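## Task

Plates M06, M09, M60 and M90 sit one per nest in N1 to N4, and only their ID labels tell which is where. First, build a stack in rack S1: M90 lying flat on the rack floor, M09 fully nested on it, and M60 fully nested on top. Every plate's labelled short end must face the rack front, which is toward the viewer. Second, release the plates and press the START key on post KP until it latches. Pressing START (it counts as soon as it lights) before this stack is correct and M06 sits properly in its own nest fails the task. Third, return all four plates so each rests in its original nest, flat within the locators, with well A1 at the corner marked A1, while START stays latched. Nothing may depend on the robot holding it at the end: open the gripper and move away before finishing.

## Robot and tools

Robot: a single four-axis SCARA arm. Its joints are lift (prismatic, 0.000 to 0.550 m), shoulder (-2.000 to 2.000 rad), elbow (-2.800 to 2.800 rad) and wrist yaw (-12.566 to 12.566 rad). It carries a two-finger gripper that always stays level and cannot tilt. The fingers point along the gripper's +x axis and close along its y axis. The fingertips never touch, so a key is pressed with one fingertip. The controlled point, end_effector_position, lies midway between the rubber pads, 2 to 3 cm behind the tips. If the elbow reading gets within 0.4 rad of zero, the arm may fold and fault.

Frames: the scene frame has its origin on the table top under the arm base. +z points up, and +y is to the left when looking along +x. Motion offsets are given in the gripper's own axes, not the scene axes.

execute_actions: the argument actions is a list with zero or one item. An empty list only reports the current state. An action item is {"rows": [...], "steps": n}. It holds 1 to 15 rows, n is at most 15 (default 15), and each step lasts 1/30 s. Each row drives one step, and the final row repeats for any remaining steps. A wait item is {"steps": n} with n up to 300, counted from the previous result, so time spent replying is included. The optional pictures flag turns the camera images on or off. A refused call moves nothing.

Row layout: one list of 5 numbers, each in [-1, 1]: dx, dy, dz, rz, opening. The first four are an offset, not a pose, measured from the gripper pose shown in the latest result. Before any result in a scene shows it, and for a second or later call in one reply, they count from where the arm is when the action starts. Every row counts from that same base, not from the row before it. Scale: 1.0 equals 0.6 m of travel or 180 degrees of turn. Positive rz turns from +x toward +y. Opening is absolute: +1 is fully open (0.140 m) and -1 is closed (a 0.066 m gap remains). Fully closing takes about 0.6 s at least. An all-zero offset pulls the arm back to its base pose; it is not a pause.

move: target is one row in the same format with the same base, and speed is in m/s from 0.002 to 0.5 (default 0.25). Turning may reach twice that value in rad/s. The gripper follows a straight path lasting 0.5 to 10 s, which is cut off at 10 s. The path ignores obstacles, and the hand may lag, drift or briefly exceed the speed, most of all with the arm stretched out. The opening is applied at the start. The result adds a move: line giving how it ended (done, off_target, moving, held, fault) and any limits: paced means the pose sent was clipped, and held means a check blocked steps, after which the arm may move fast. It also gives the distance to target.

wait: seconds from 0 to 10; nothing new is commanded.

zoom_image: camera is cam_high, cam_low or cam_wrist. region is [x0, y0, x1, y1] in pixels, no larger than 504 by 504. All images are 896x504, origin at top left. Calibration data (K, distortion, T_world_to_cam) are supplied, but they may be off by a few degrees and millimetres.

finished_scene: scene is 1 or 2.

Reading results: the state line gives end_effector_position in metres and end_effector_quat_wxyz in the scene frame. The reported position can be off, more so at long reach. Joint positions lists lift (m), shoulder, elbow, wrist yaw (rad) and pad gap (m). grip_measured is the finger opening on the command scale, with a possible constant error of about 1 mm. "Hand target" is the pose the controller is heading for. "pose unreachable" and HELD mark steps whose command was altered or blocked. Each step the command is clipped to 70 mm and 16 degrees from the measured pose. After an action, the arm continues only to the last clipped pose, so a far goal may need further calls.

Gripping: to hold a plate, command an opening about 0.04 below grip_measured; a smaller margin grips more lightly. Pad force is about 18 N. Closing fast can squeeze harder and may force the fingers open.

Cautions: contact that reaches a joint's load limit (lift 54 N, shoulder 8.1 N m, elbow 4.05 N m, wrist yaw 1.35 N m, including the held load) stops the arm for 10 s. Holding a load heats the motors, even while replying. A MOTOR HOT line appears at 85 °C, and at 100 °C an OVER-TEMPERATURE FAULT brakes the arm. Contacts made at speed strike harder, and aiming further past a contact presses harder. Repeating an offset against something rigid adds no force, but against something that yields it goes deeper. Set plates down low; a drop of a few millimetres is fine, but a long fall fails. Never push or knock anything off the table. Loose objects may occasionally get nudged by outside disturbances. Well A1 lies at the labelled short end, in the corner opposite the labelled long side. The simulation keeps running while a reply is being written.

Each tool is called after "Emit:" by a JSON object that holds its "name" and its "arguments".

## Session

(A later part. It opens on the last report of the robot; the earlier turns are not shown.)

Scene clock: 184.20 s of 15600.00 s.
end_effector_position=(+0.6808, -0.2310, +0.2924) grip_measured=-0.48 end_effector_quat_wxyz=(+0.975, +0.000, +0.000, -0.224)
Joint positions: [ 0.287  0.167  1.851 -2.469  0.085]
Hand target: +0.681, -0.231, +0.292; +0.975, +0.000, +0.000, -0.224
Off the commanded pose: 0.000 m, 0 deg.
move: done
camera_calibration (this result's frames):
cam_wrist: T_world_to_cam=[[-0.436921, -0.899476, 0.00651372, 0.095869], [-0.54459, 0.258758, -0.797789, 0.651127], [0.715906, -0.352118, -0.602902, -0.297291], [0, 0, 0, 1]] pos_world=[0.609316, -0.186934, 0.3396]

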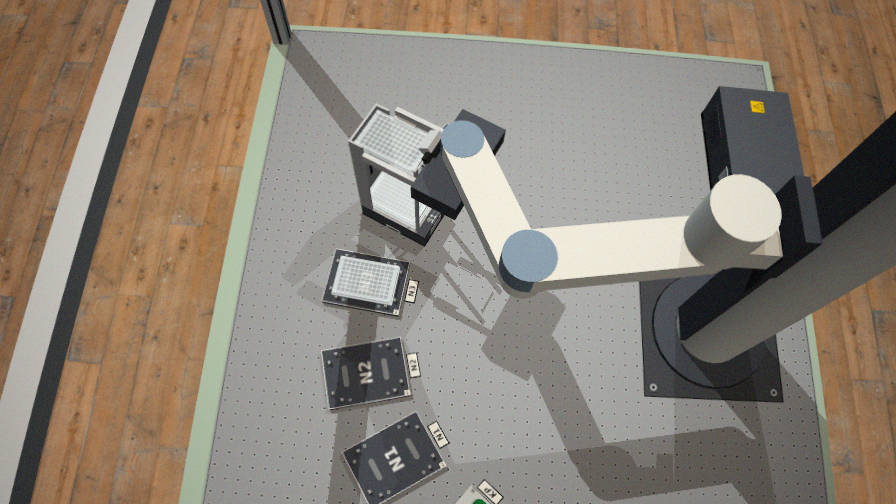

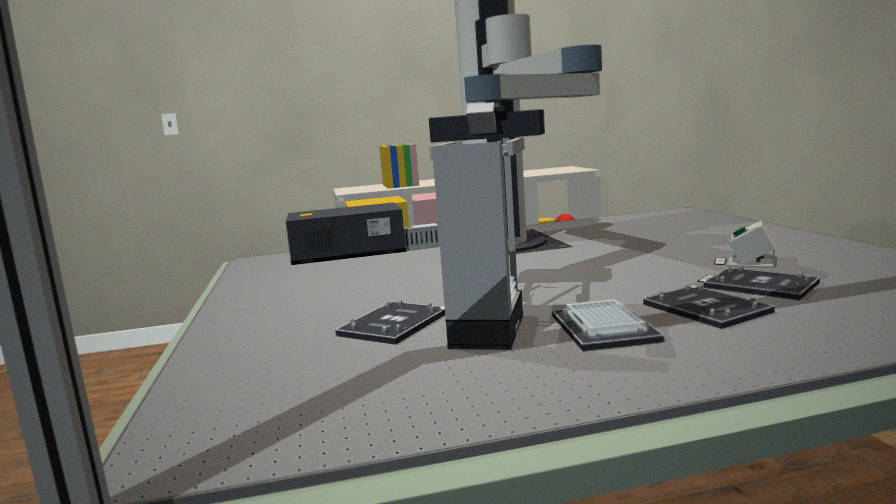

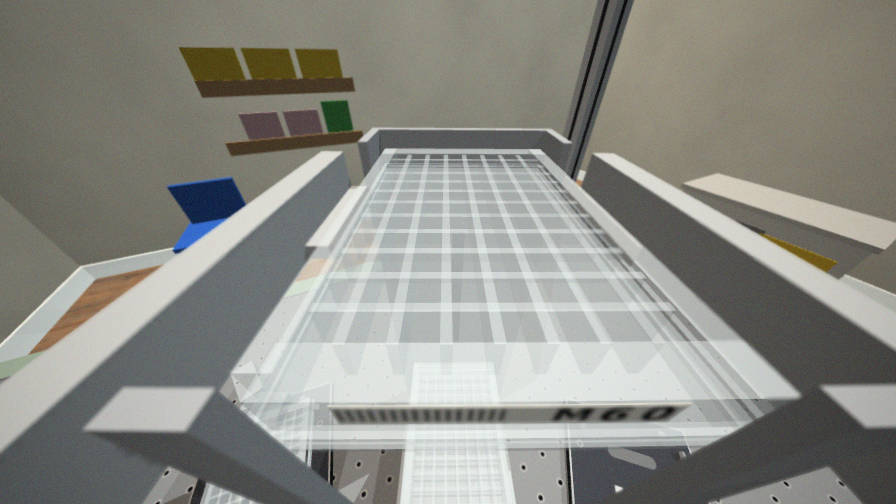

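Emit:
{"name": "move", "arguments": {"target": [0,0,-0.31,0,-0.54], "speed": 0.1}}

Emit:
{"name": "move", "arguments": {"target": [0,0,-0.0225,0,-0.54], "speed": 0.012}}

Emit:
{"name": "move", "arguments": {"target": [0,0,0,0,0.05]}}

Emit:
{"name": "move", "arguments": {"target": [-0.25,0,0.0127,0,0.05], "speed": 0.15}}

Emit:
{"name": "move", "arguments": {"target": [-0.025,0.257,0,0.1,0.05], "speed": 0.2}}

Scene clock: 192.63 s of 15600.00 s.
end_effector_position=(+0.6808, -0.2310, +0.1063) grip_measured=-0.48 end_effector_quat_wxyz=(+0.975, +0.000, +0.000, -0.224)
Joint positions: [ 0.101  0.167  1.851 -2.469  0.085]
Hand target: +0.681, -0.231, +0.106; +0.975, +0.000, +0.000, -0.224
Off the commanded pose: 0.000 m, 0 deg.
After step 90, 3.27 s passed at rest.
move: done
camera_calibration (this result's frames):
cam_wrist: T_world_to_cam=[[-0.436906, -0.899483, 0.00651372, 0.0970741], [-0.544594, 0.258748, -0.797789, 0.502681], [0.715912, -0.352106, -0.602902, -0.40948], [0, 0, 0, 1]] pos_world=[0.609321, -0.186932, 0.153525]

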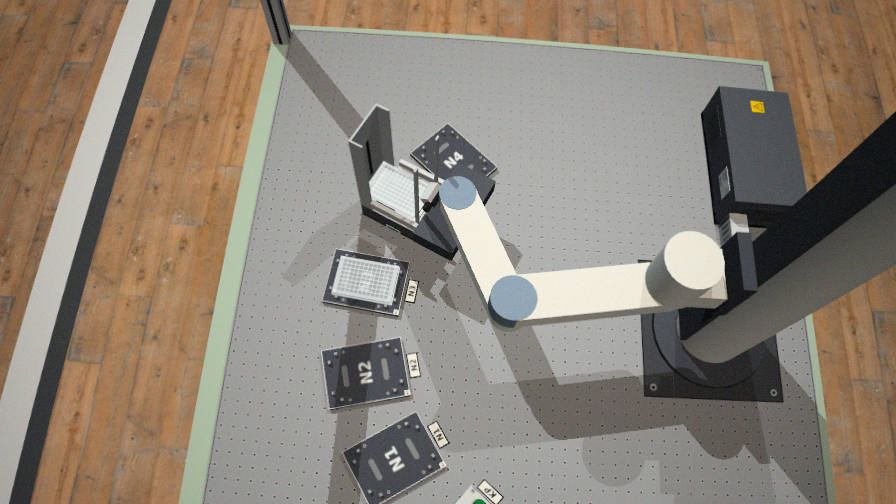

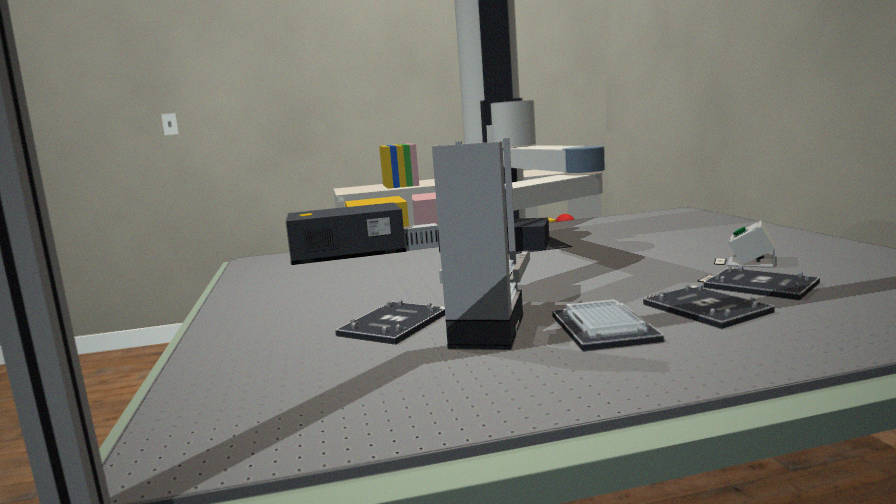

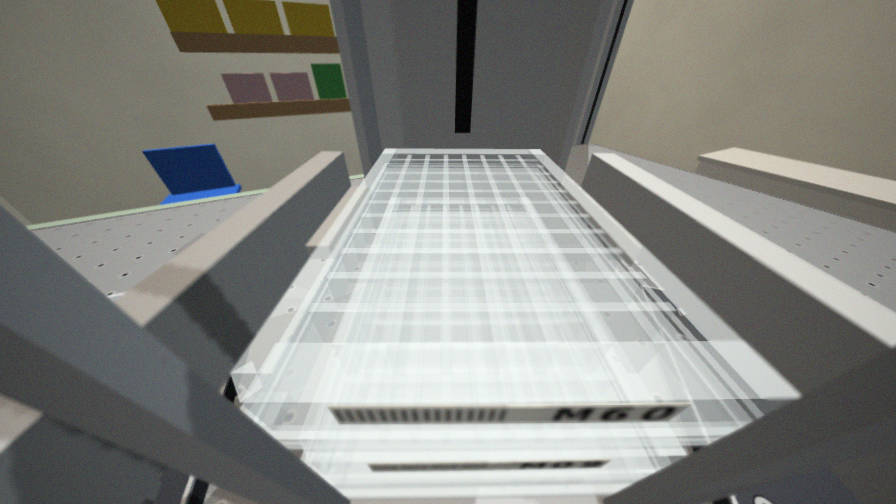

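Scene clock: 193.97 s of 15600.00 s.
end_effector_position=(+0.6808, -0.2310, +0.0928) grip_measured=-0.48 end_effector_quat_wxyz=(+0.975, +0.000, +0.000, -0.224)
Joint positions: [ 0.088  0.167  1.851 -2.469  0.085]
Hand target: +0.681, -0.231, +0.093; +0.975, +0.000, +0.000, -0.224
Off the commanded pose: 0.000 m, 0 deg.
move: done
camera_calibration (this result's frames):
cam_wrist: T_world_to_cam=[[-0.436904, -0.899485, 0.00651372, 0.0971611], [-0.544595, 0.258747, -0.797789, 0.491899], [0.715913, -0.352104, -0.602902, -0.417629], [0, 0, 0, 1]] pos_world=[0.609322, -0.186931, 0.140009]

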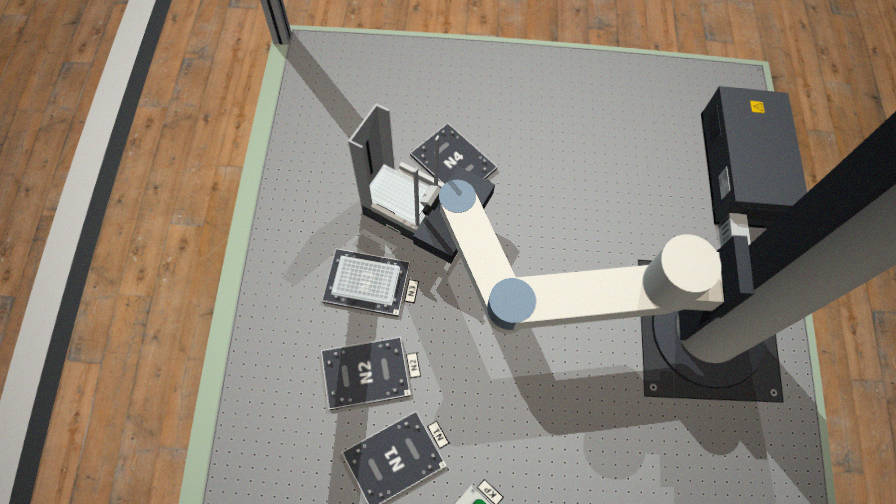

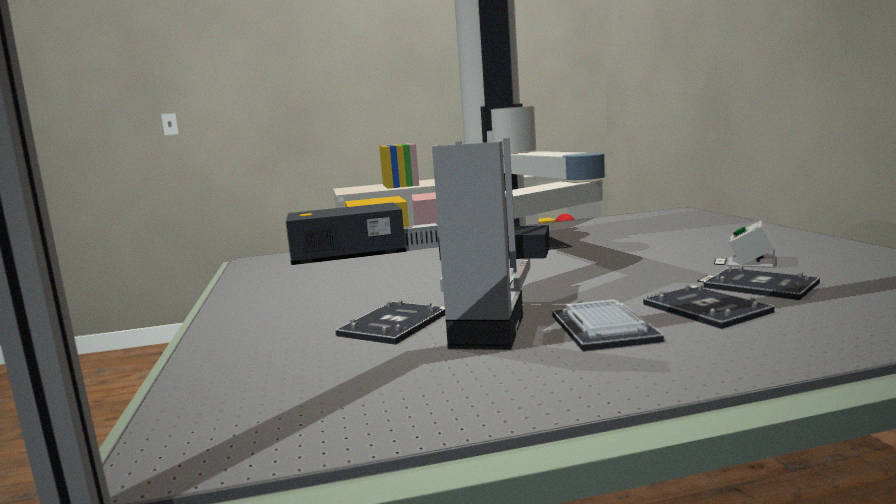

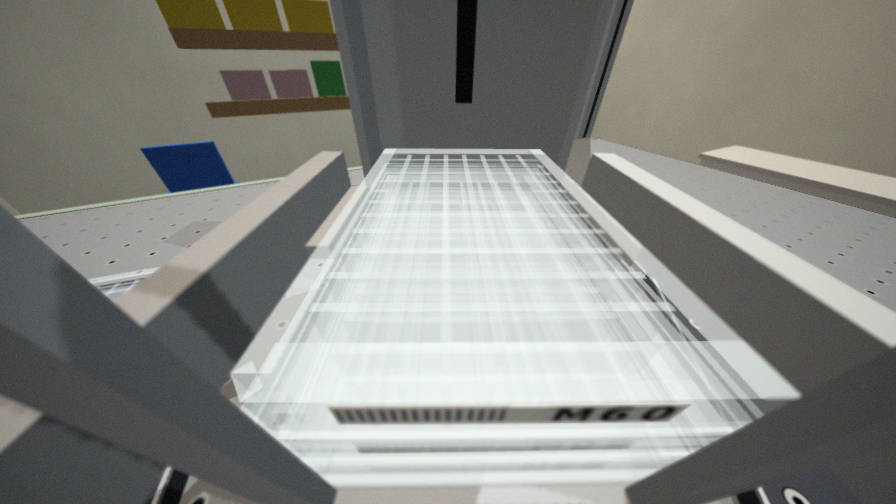

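Scene clock: 194.47 s of 15600.00 s.
end_effector_position=(+0.6808, -0.2310, +0.0928) grip_measured=+0.05 end_effector_quat_wxyz=(+0.975, +0.000, +0.000, -0.224)
Joint positions: [ 0.088  0.167  1.851 -2.469  0.105]
Hand target: +0.681, -0.231, +0.093; +0.975, +0.000, +0.000, -0.224
Off the commanded pose: 0.000 m, 0 deg.
move: done
camera_calibration (this result's frames):
cam_wrist: T_world_to_cam=[[-0.436908, -0.899483, 0.00651372, 0.0971633], [-0.544593, 0.258749, -0.797789, 0.491899], [0.715912, -0.352107, -0.602902, -0.417629], [0, 0, 0, 1]] pos_world=[0.609321, -0.186932, 0.140009]

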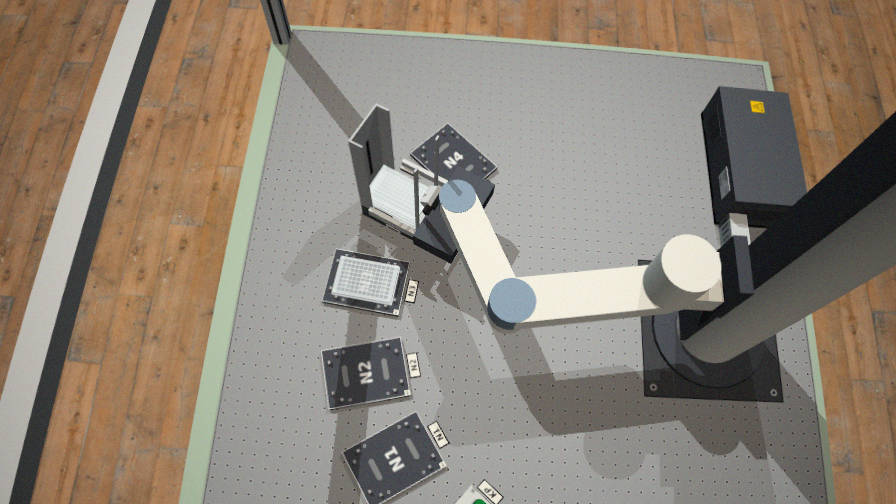

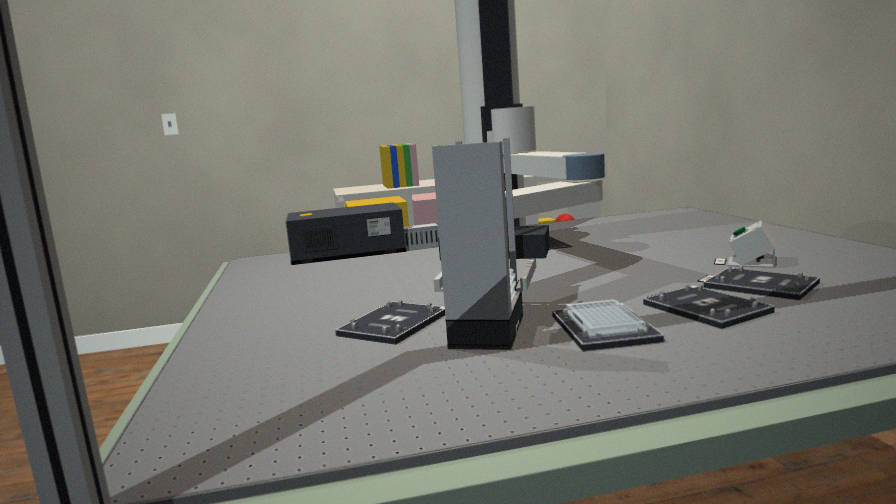

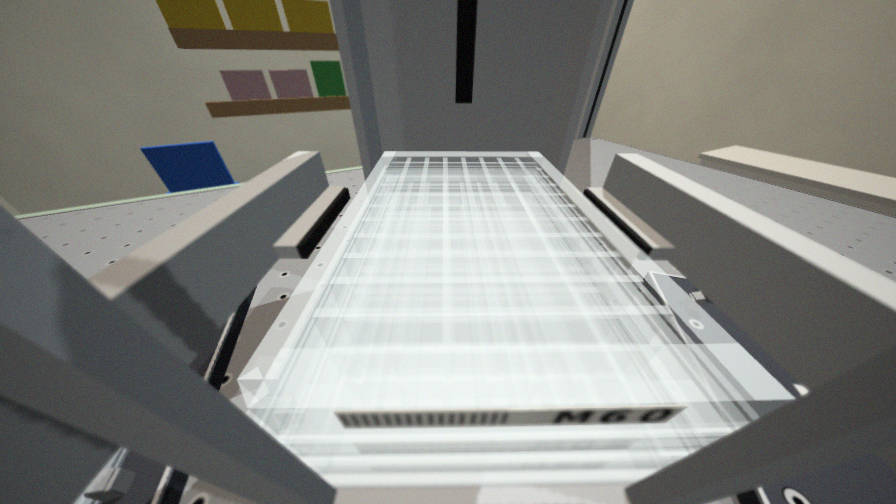

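Scene clock: 195.80 s of 15600.00 s.
end_effector_position=(+0.5458, -0.1656, +0.1004) grip_measured=+0.05 end_effector_quat_wxyz=(+0.975, +0.000, +0.000, -0.224)
Joint positions: [ 0.095  0.505  1.065 -2.021  0.105]
Hand target: +0.546, -0.166, +0.100; +0.975, +0.000, +0.000, -0.224
Off the commanded pose: 0.000 m, 0 deg.
move: done
camera_calibration (this result's frames):
cam_wrist: T_world_to_cam=[[-0.437106, -0.899386, 0.00651372, 0.0970173], [-0.544536, 0.258869, -0.797789, 0.407489], [0.715834, -0.352265, -0.602902, -0.293358], [0, 0, 0, 1]] pos_world=[0.474295, -0.12157, 0.147592]

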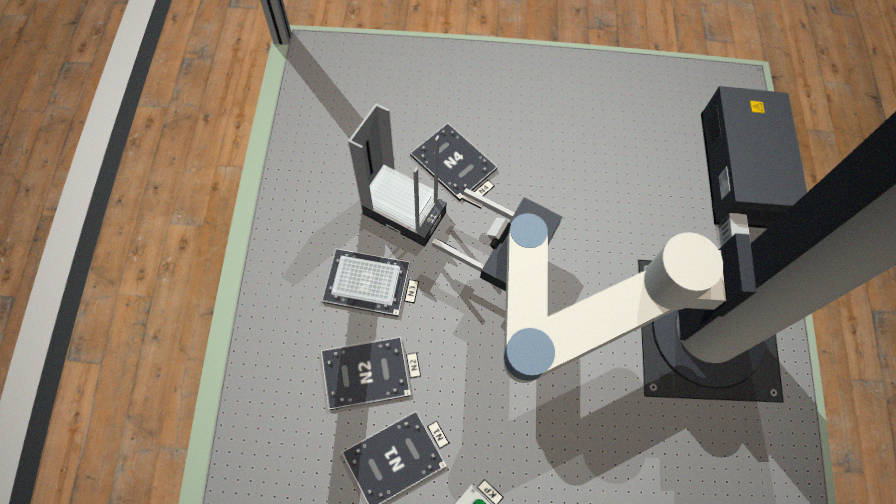

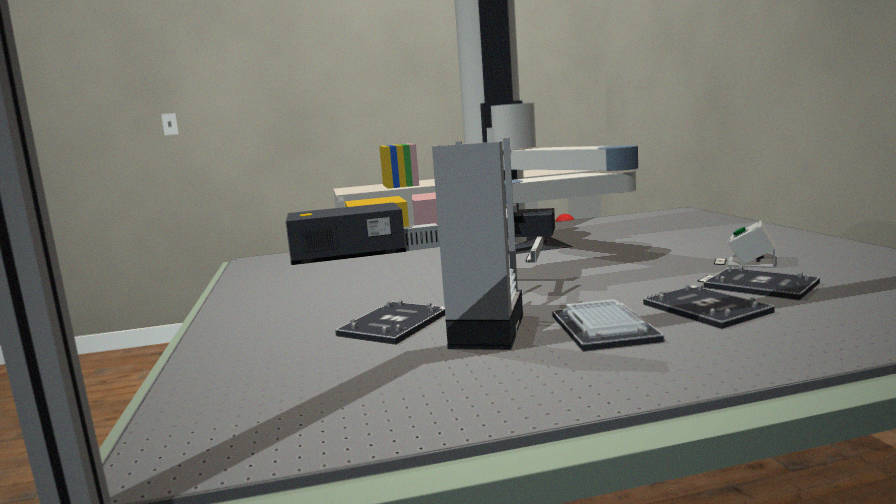

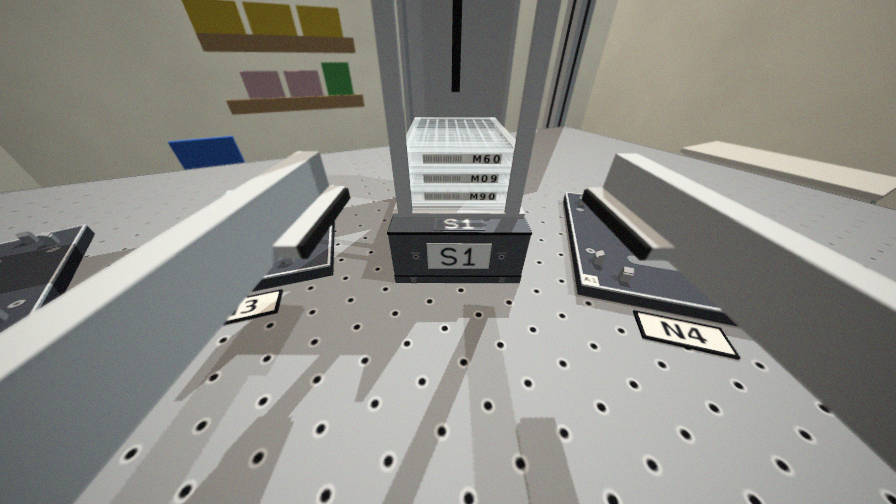

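Scene clock: 196.90 s of 15600.00 s.
end_effector_position=(+0.5995, -0.0202, +0.1004) grip_measured=+0.05 end_effector_quat_wxyz=(+0.998, +0.000, +0.000, -0.068)
Joint positions: [ 0.095  0.872  1.155 -2.164  0.105]
Hand target: +0.600, -0.020, +0.100; +0.998, +0.000, +0.000, -0.069
Off the commanded pose: 0.000 m, 0 deg.
move: done
camera_calibration (this result's frames):
cam_wrist: T_world_to_cam=[[-0.137227, -0.990518, 0.00651372, 0.069743], [-0.597924, 0.0775902, -0.797789, 0.427461], [0.789719, -0.113373, -0.602902, -0.32008], [0, 0, 0, 1]] pos_world=[0.517933, -0.000373431, 0.147592]

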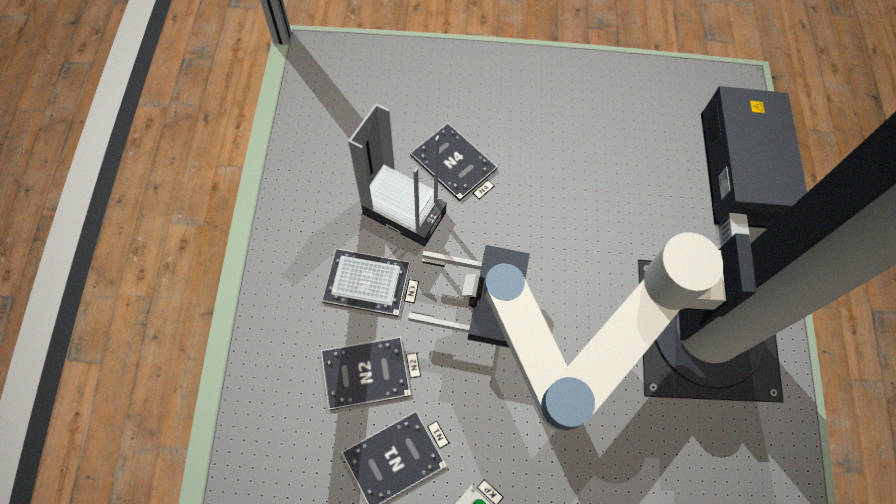

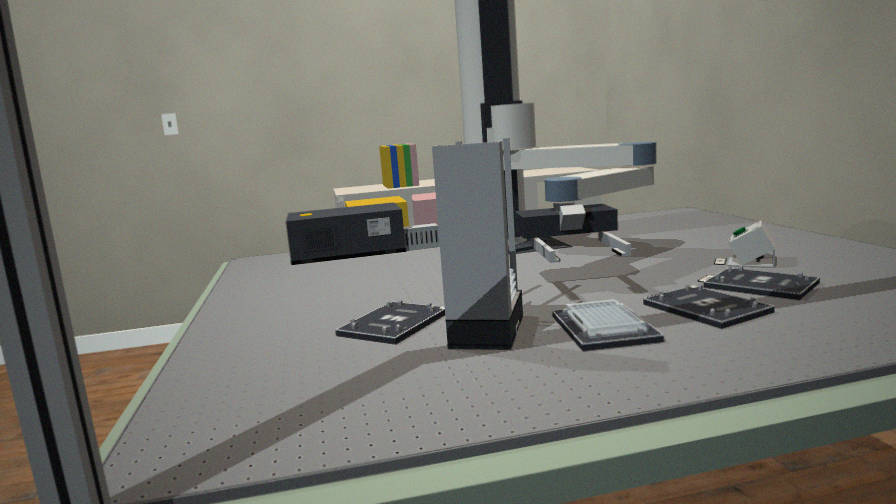

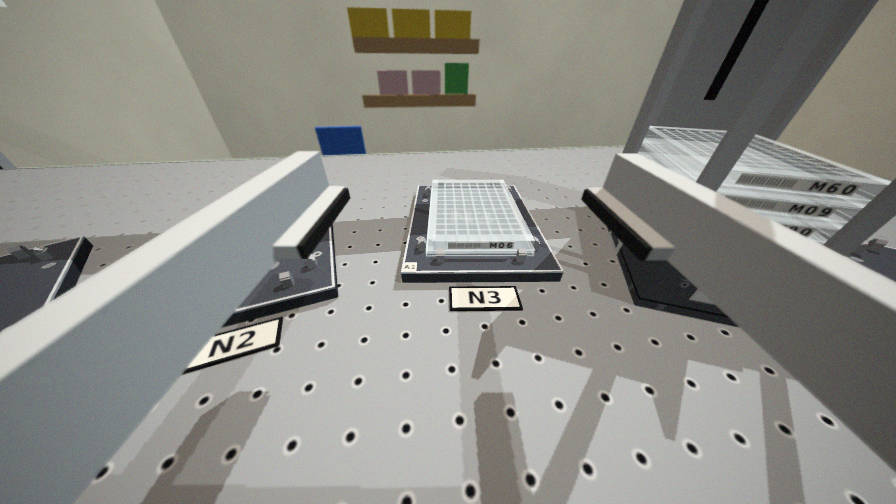

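Emit:
{"name": "zoom_image", "arguments": {"camera": "cam_wrist", "region": [390,170,580,290]}}

Emit:
{"name": "zoom_image", "arguments": {"camera": "cam_low", "region": [540,285,680,360]}}

Region (390, 170, 580, 290) of cam_wrist's 896x504 image, scaled by 2.653, with more detail than that image has; it fills the top 318 rows of this view, and the rest is white.

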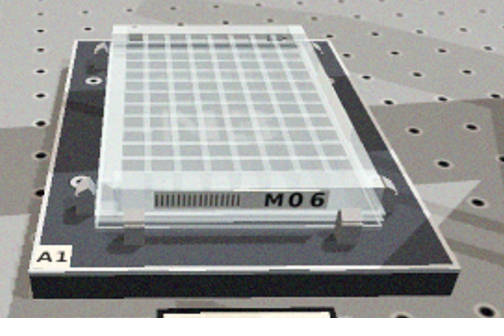

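Region (540, 285, 680, 360) of cam_low's 896x504 image, scaled by 3.600, with more detail than that image has; it fills the top 270 rows of this view, and the rest is white.

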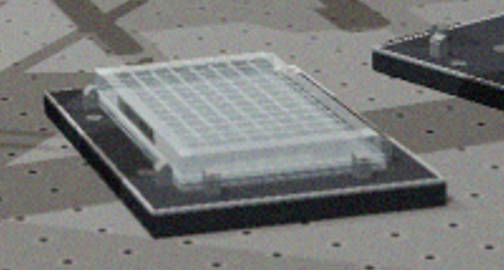

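Emit:
{"name": "move", "arguments": {"target": [0.02,-0.033,0,0.004,0.05], "speed": 0.1}}

Emit:
{"name": "move", "arguments": {"target": [0.22,0,0,0,0.05], "speed": 0.08}}

Scene clock: 206.50 s of 15600.00 s.
end_effector_position=(+0.6087, -0.0415, +0.1004) grip_measured=+0.05 end_effector_quat_wxyz=(+0.998, +0.000, +0.000, -0.062)
Joint positions: [ 0.095  0.777  1.201 -2.103  0.105]
Hand target: +0.609, -0.041, +0.100; +0.998, +0.000, +0.000, -0.062
Off the commanded pose: 0.000 m, 0 deg.
After step 90, 5.90 s passed at rest.
move: done
camera_calibration (this result's frames):
cam_wrist: T_world_to_cam=[[-0.125288, -0.992099, 0.00651372, 0.0424783], [-0.598815, 0.0703837, -0.797789, 0.434841], [0.791027, -0.103854, -0.602902, -0.33014], [0, 0, 0, 1]] pos_world=[0.526861, -0.0227493, 0.147592]

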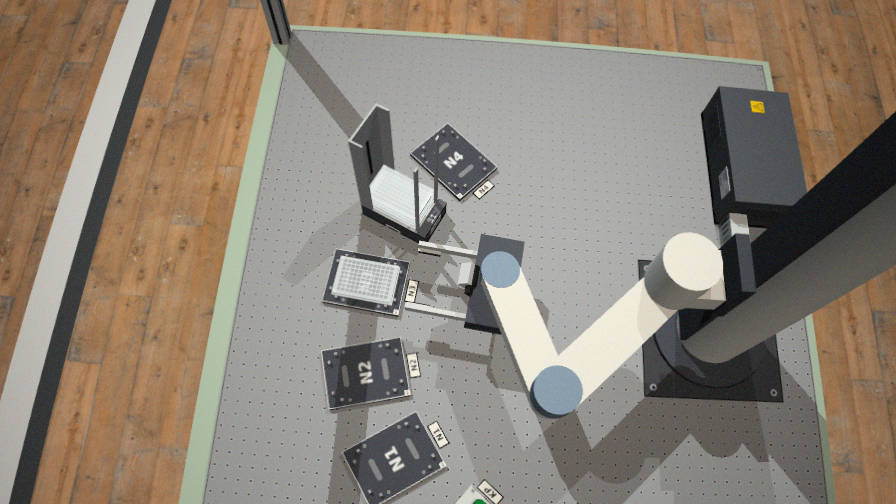

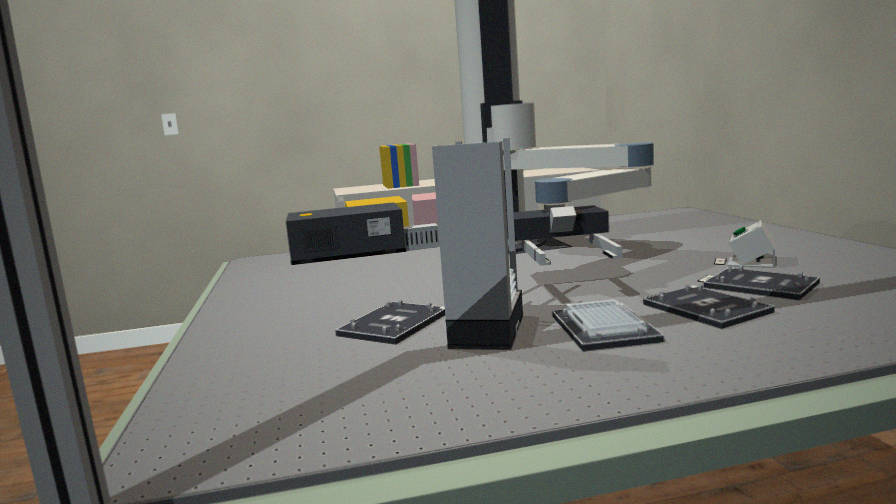

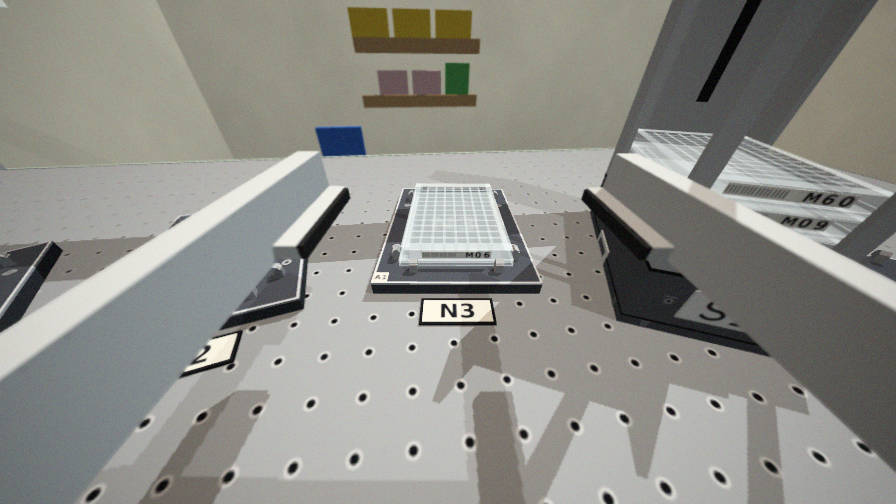

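Scene clock: 208.43 s of 15600.00 s.
end_effector_position=(+0.7397, -0.0579, +0.1004) grip_measured=+0.05 end_effector_quat_wxyz=(+0.998, +0.000, +0.000, -0.062)
Joint positions: [ 0.095  0.459  1.927 -2.511  0.105]
Hand target: +0.740, -0.058, +0.100; +0.998, +0.000, +0.000, -0.062
Off the commanded pose: 0.000 m, 0 deg.
move: done
camera_calibration (this result's frames):
cam_wrist: T_world_to_cam=[[-0.125155, -0.992116, 0.00651372, 0.042552], [-0.598824, 0.0703034, -0.797789, 0.514418], [0.791041, -0.103748, -0.602902, -0.435439], [0, 0, 0, 1]] pos_world=[0.657822, -0.0391246, 0.147592]

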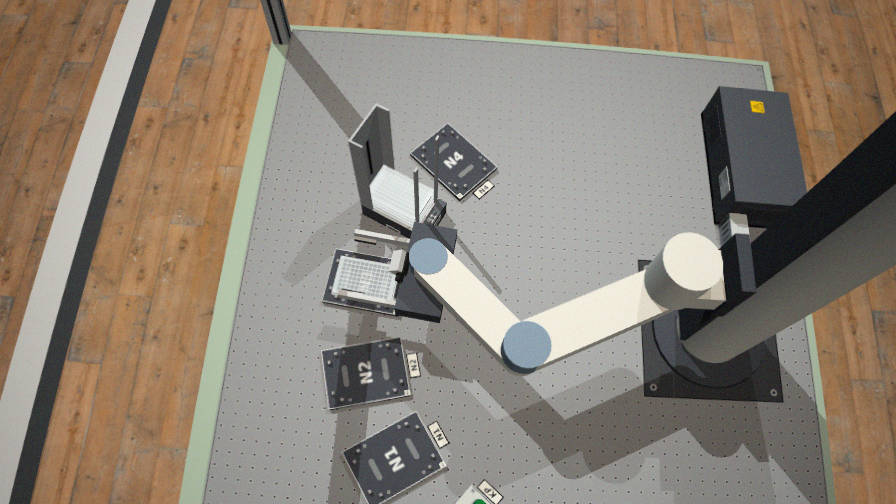

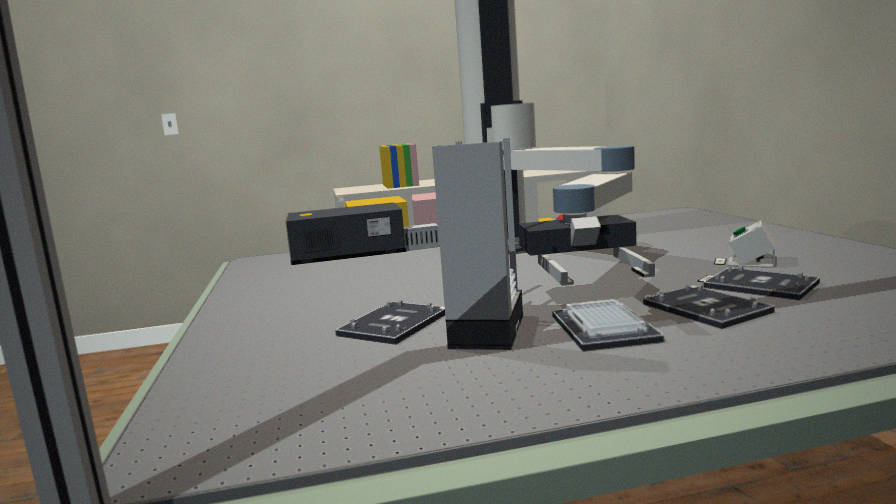

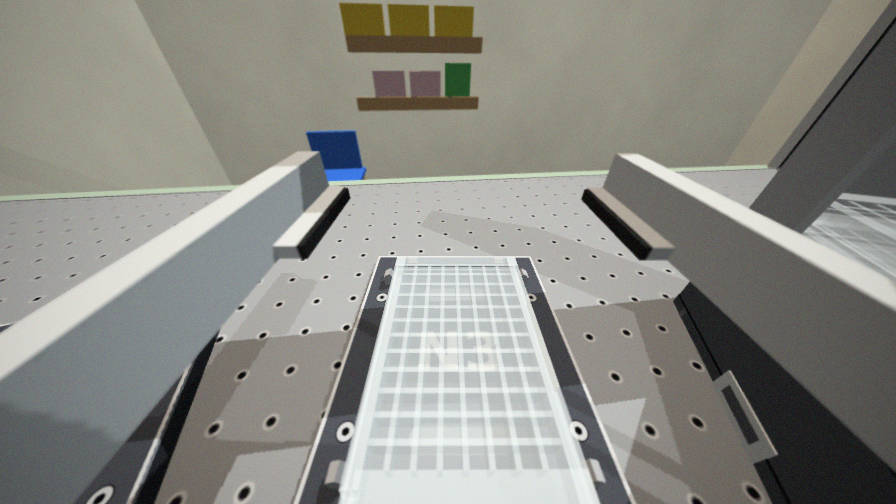

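Emit:
{"name": "move", "arguments": {"target": [-0.2167,0,0.1,0,0.05], "speed": 0.15}}

Emit:
{"name": "move", "arguments": {"target": [-0.3355,0.4937,0,0.306,-1], "speed": 0.25}}

Scene clock: 214.03 s of 15600.00 s.
end_effector_position=(+0.6106, -0.0418, +0.1605) grip_measured=+0.05 end_effector_quat_wxyz=(+0.998, +0.000, +0.000, -0.062)
Joint positions: [ 0.155  0.773  1.211 -2.108  0.105]
Hand target: +0.611, -0.042, +0.160; +0.998, +0.000, +0.000, -0.062
Off the commanded pose: 0.000 m, 0 deg.
After step 90, 1.33 s passed at rest.
move: done
camera_calibration (this result's frames):
cam_wrist: T_world_to_cam=[[-0.1254, -0.992085, 0.00651372, 0.0421101], [-0.598807, 0.0704517, -0.797789, 0.483928], [0.791015, -0.103943, -0.602902, -0.295478], [0, 0, 0, 1]] pos_world=[0.528788, -0.0230297, 0.207654]

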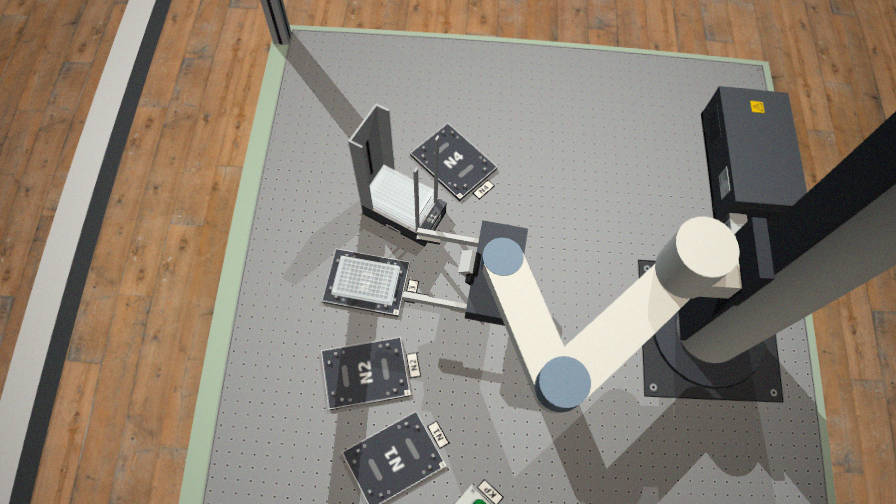

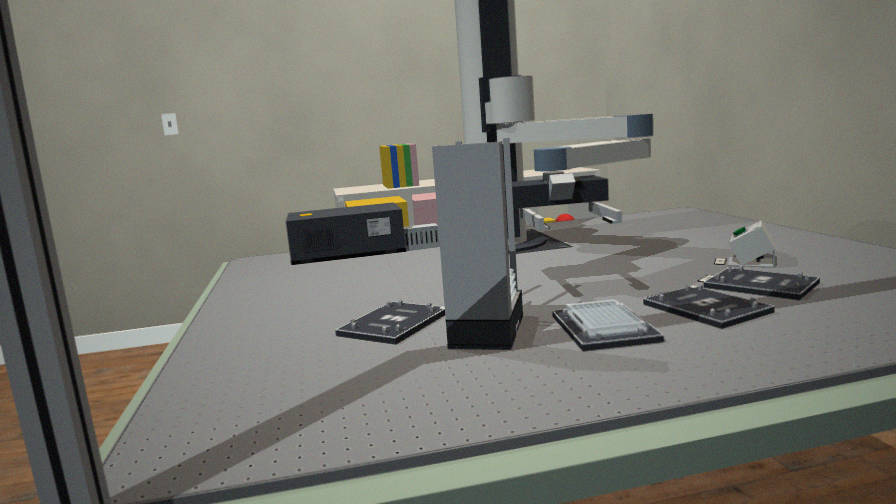

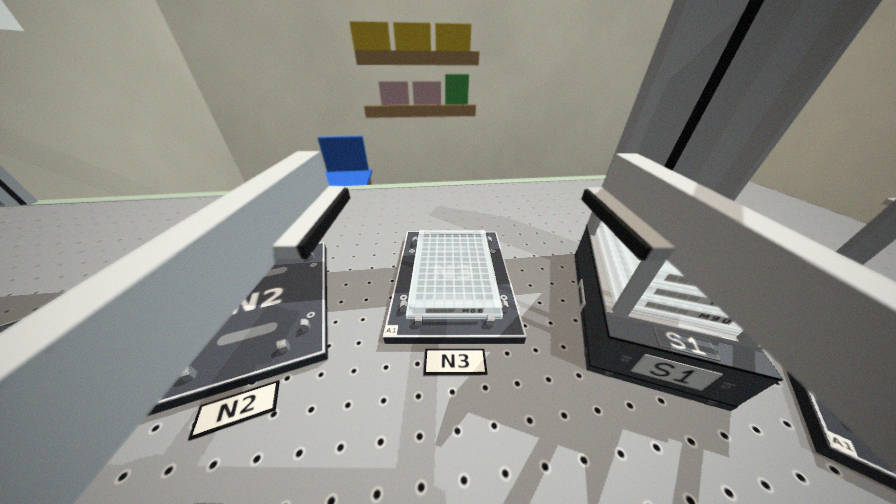

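Scene clock: 216.30 s of 15600.00 s.
end_effector_position=(+0.4476, +0.2772, +0.1605) grip_measured=-1.00 end_effector_quat_wxyz=(+0.914, +0.000, +0.000, +0.406)
Joint positions: [ 0.155  1.705  0.988 -1.855  0.066]
Hand target: +0.448, +0.277, +0.160; +0.914, +0.000, +0.000, +0.406
Off the commanded pose: 0.000 m, 0 deg.
move: done
camera_calibration (this result's frames):
cam_wrist: T_world_to_cam=[[0.742049, -0.670314, 0.00651372, -0.139254], [-0.400294, -0.450885, -0.797789, 0.419496], [0.537706, 0.589391, -0.602902, -0.212178], [0, 0, 0, 1]] pos_world=[0.385344, 0.220857, 0.207654]

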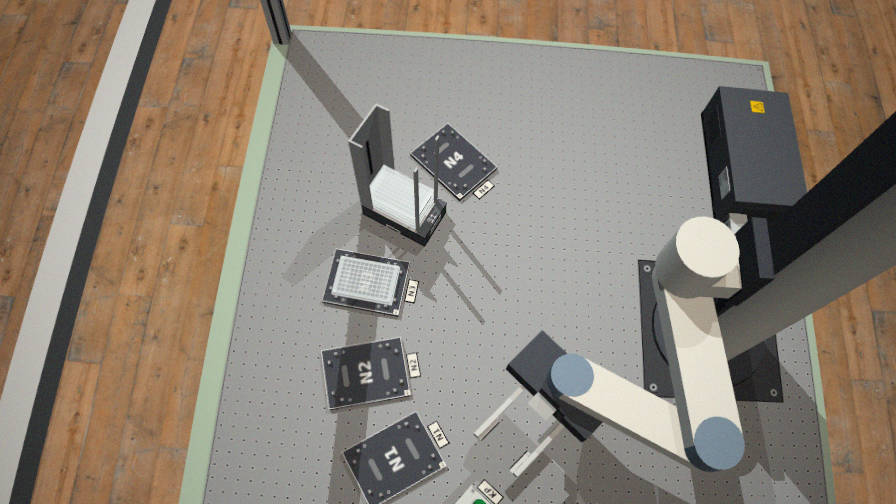

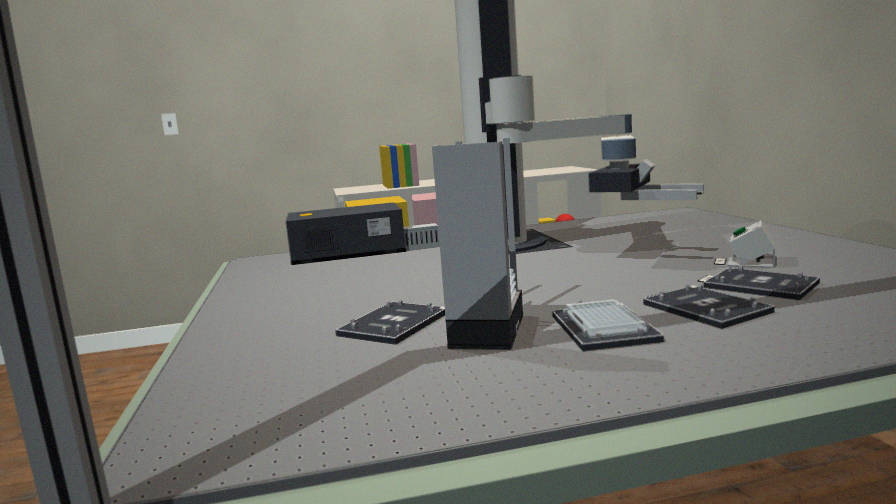

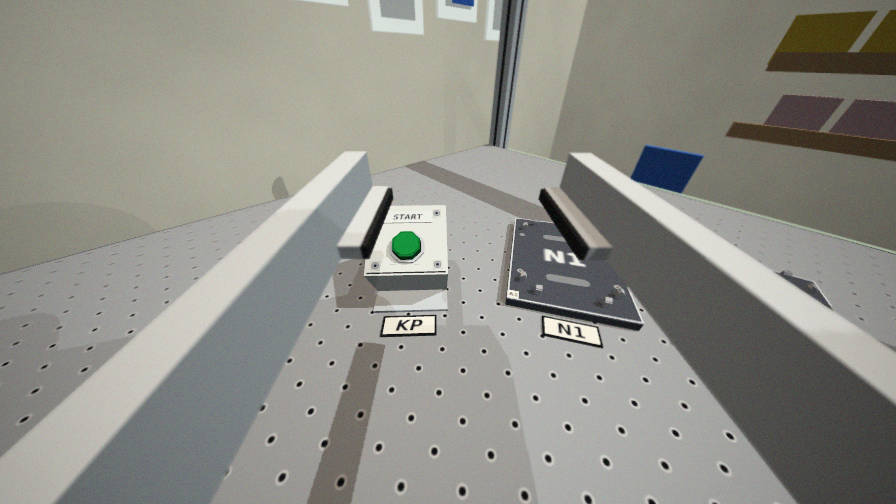

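Emit:
{"name": "move", "arguments": {"target": [0.08,0,-0.05,0,-1], "speed": 0.08}}

Scene clock: 228.63 s of 15600.00 s.
end_effector_position=(+0.4797, +0.3130, +0.1304) grip_measured=-1.00 end_effector_quat_wxyz=(+0.914, +0.000, +0.000, +0.407)
Joint positions: [ 0.125  1.637  1.207 -2.006  0.066]
Hand target: +0.480, +0.313, +0.130; +0.914, +0.000, +0.000, +0.406
Off the commanded pose: 0.000 m, 0 deg.
After step 90, 8.33 s passed at rest.
move: done
camera_calibration (this result's frames):
cam_wrist: T_world_to_cam=[[0.742337, -0.669995, 0.00651372, -0.139129], [-0.400101, -0.451057, -0.797789, 0.424431], [0.537453, 0.589622, -0.602902, -0.268567], [0, 0, 0, 1]] pos_world=[0.417438, 0.25658, 0.177592]

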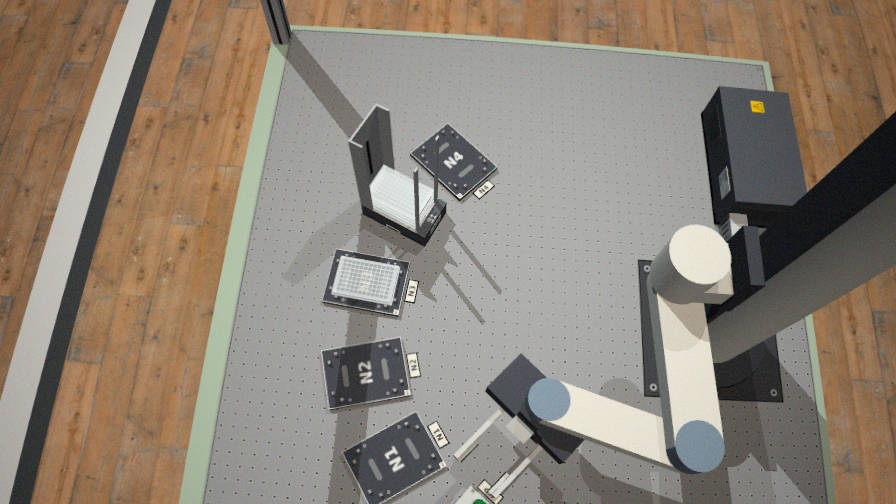

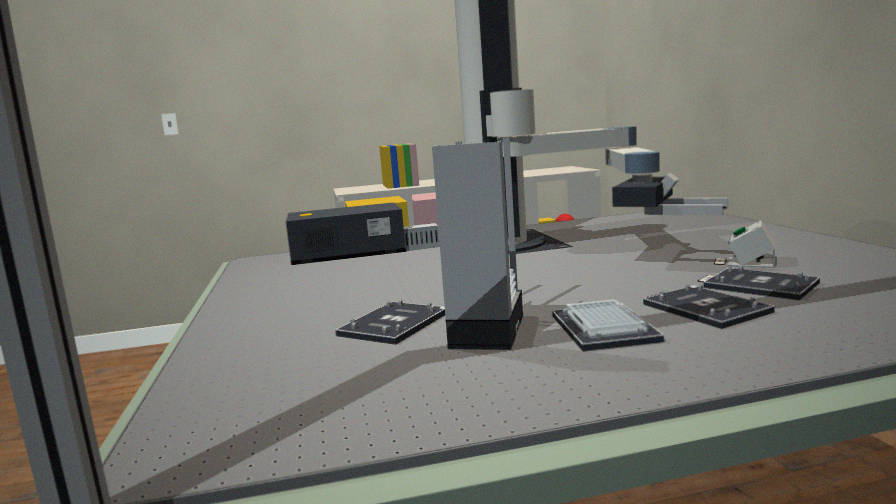

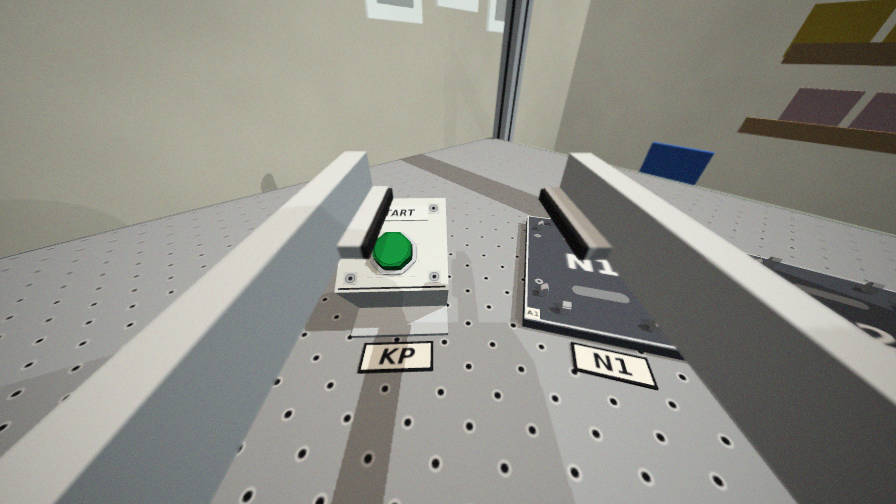

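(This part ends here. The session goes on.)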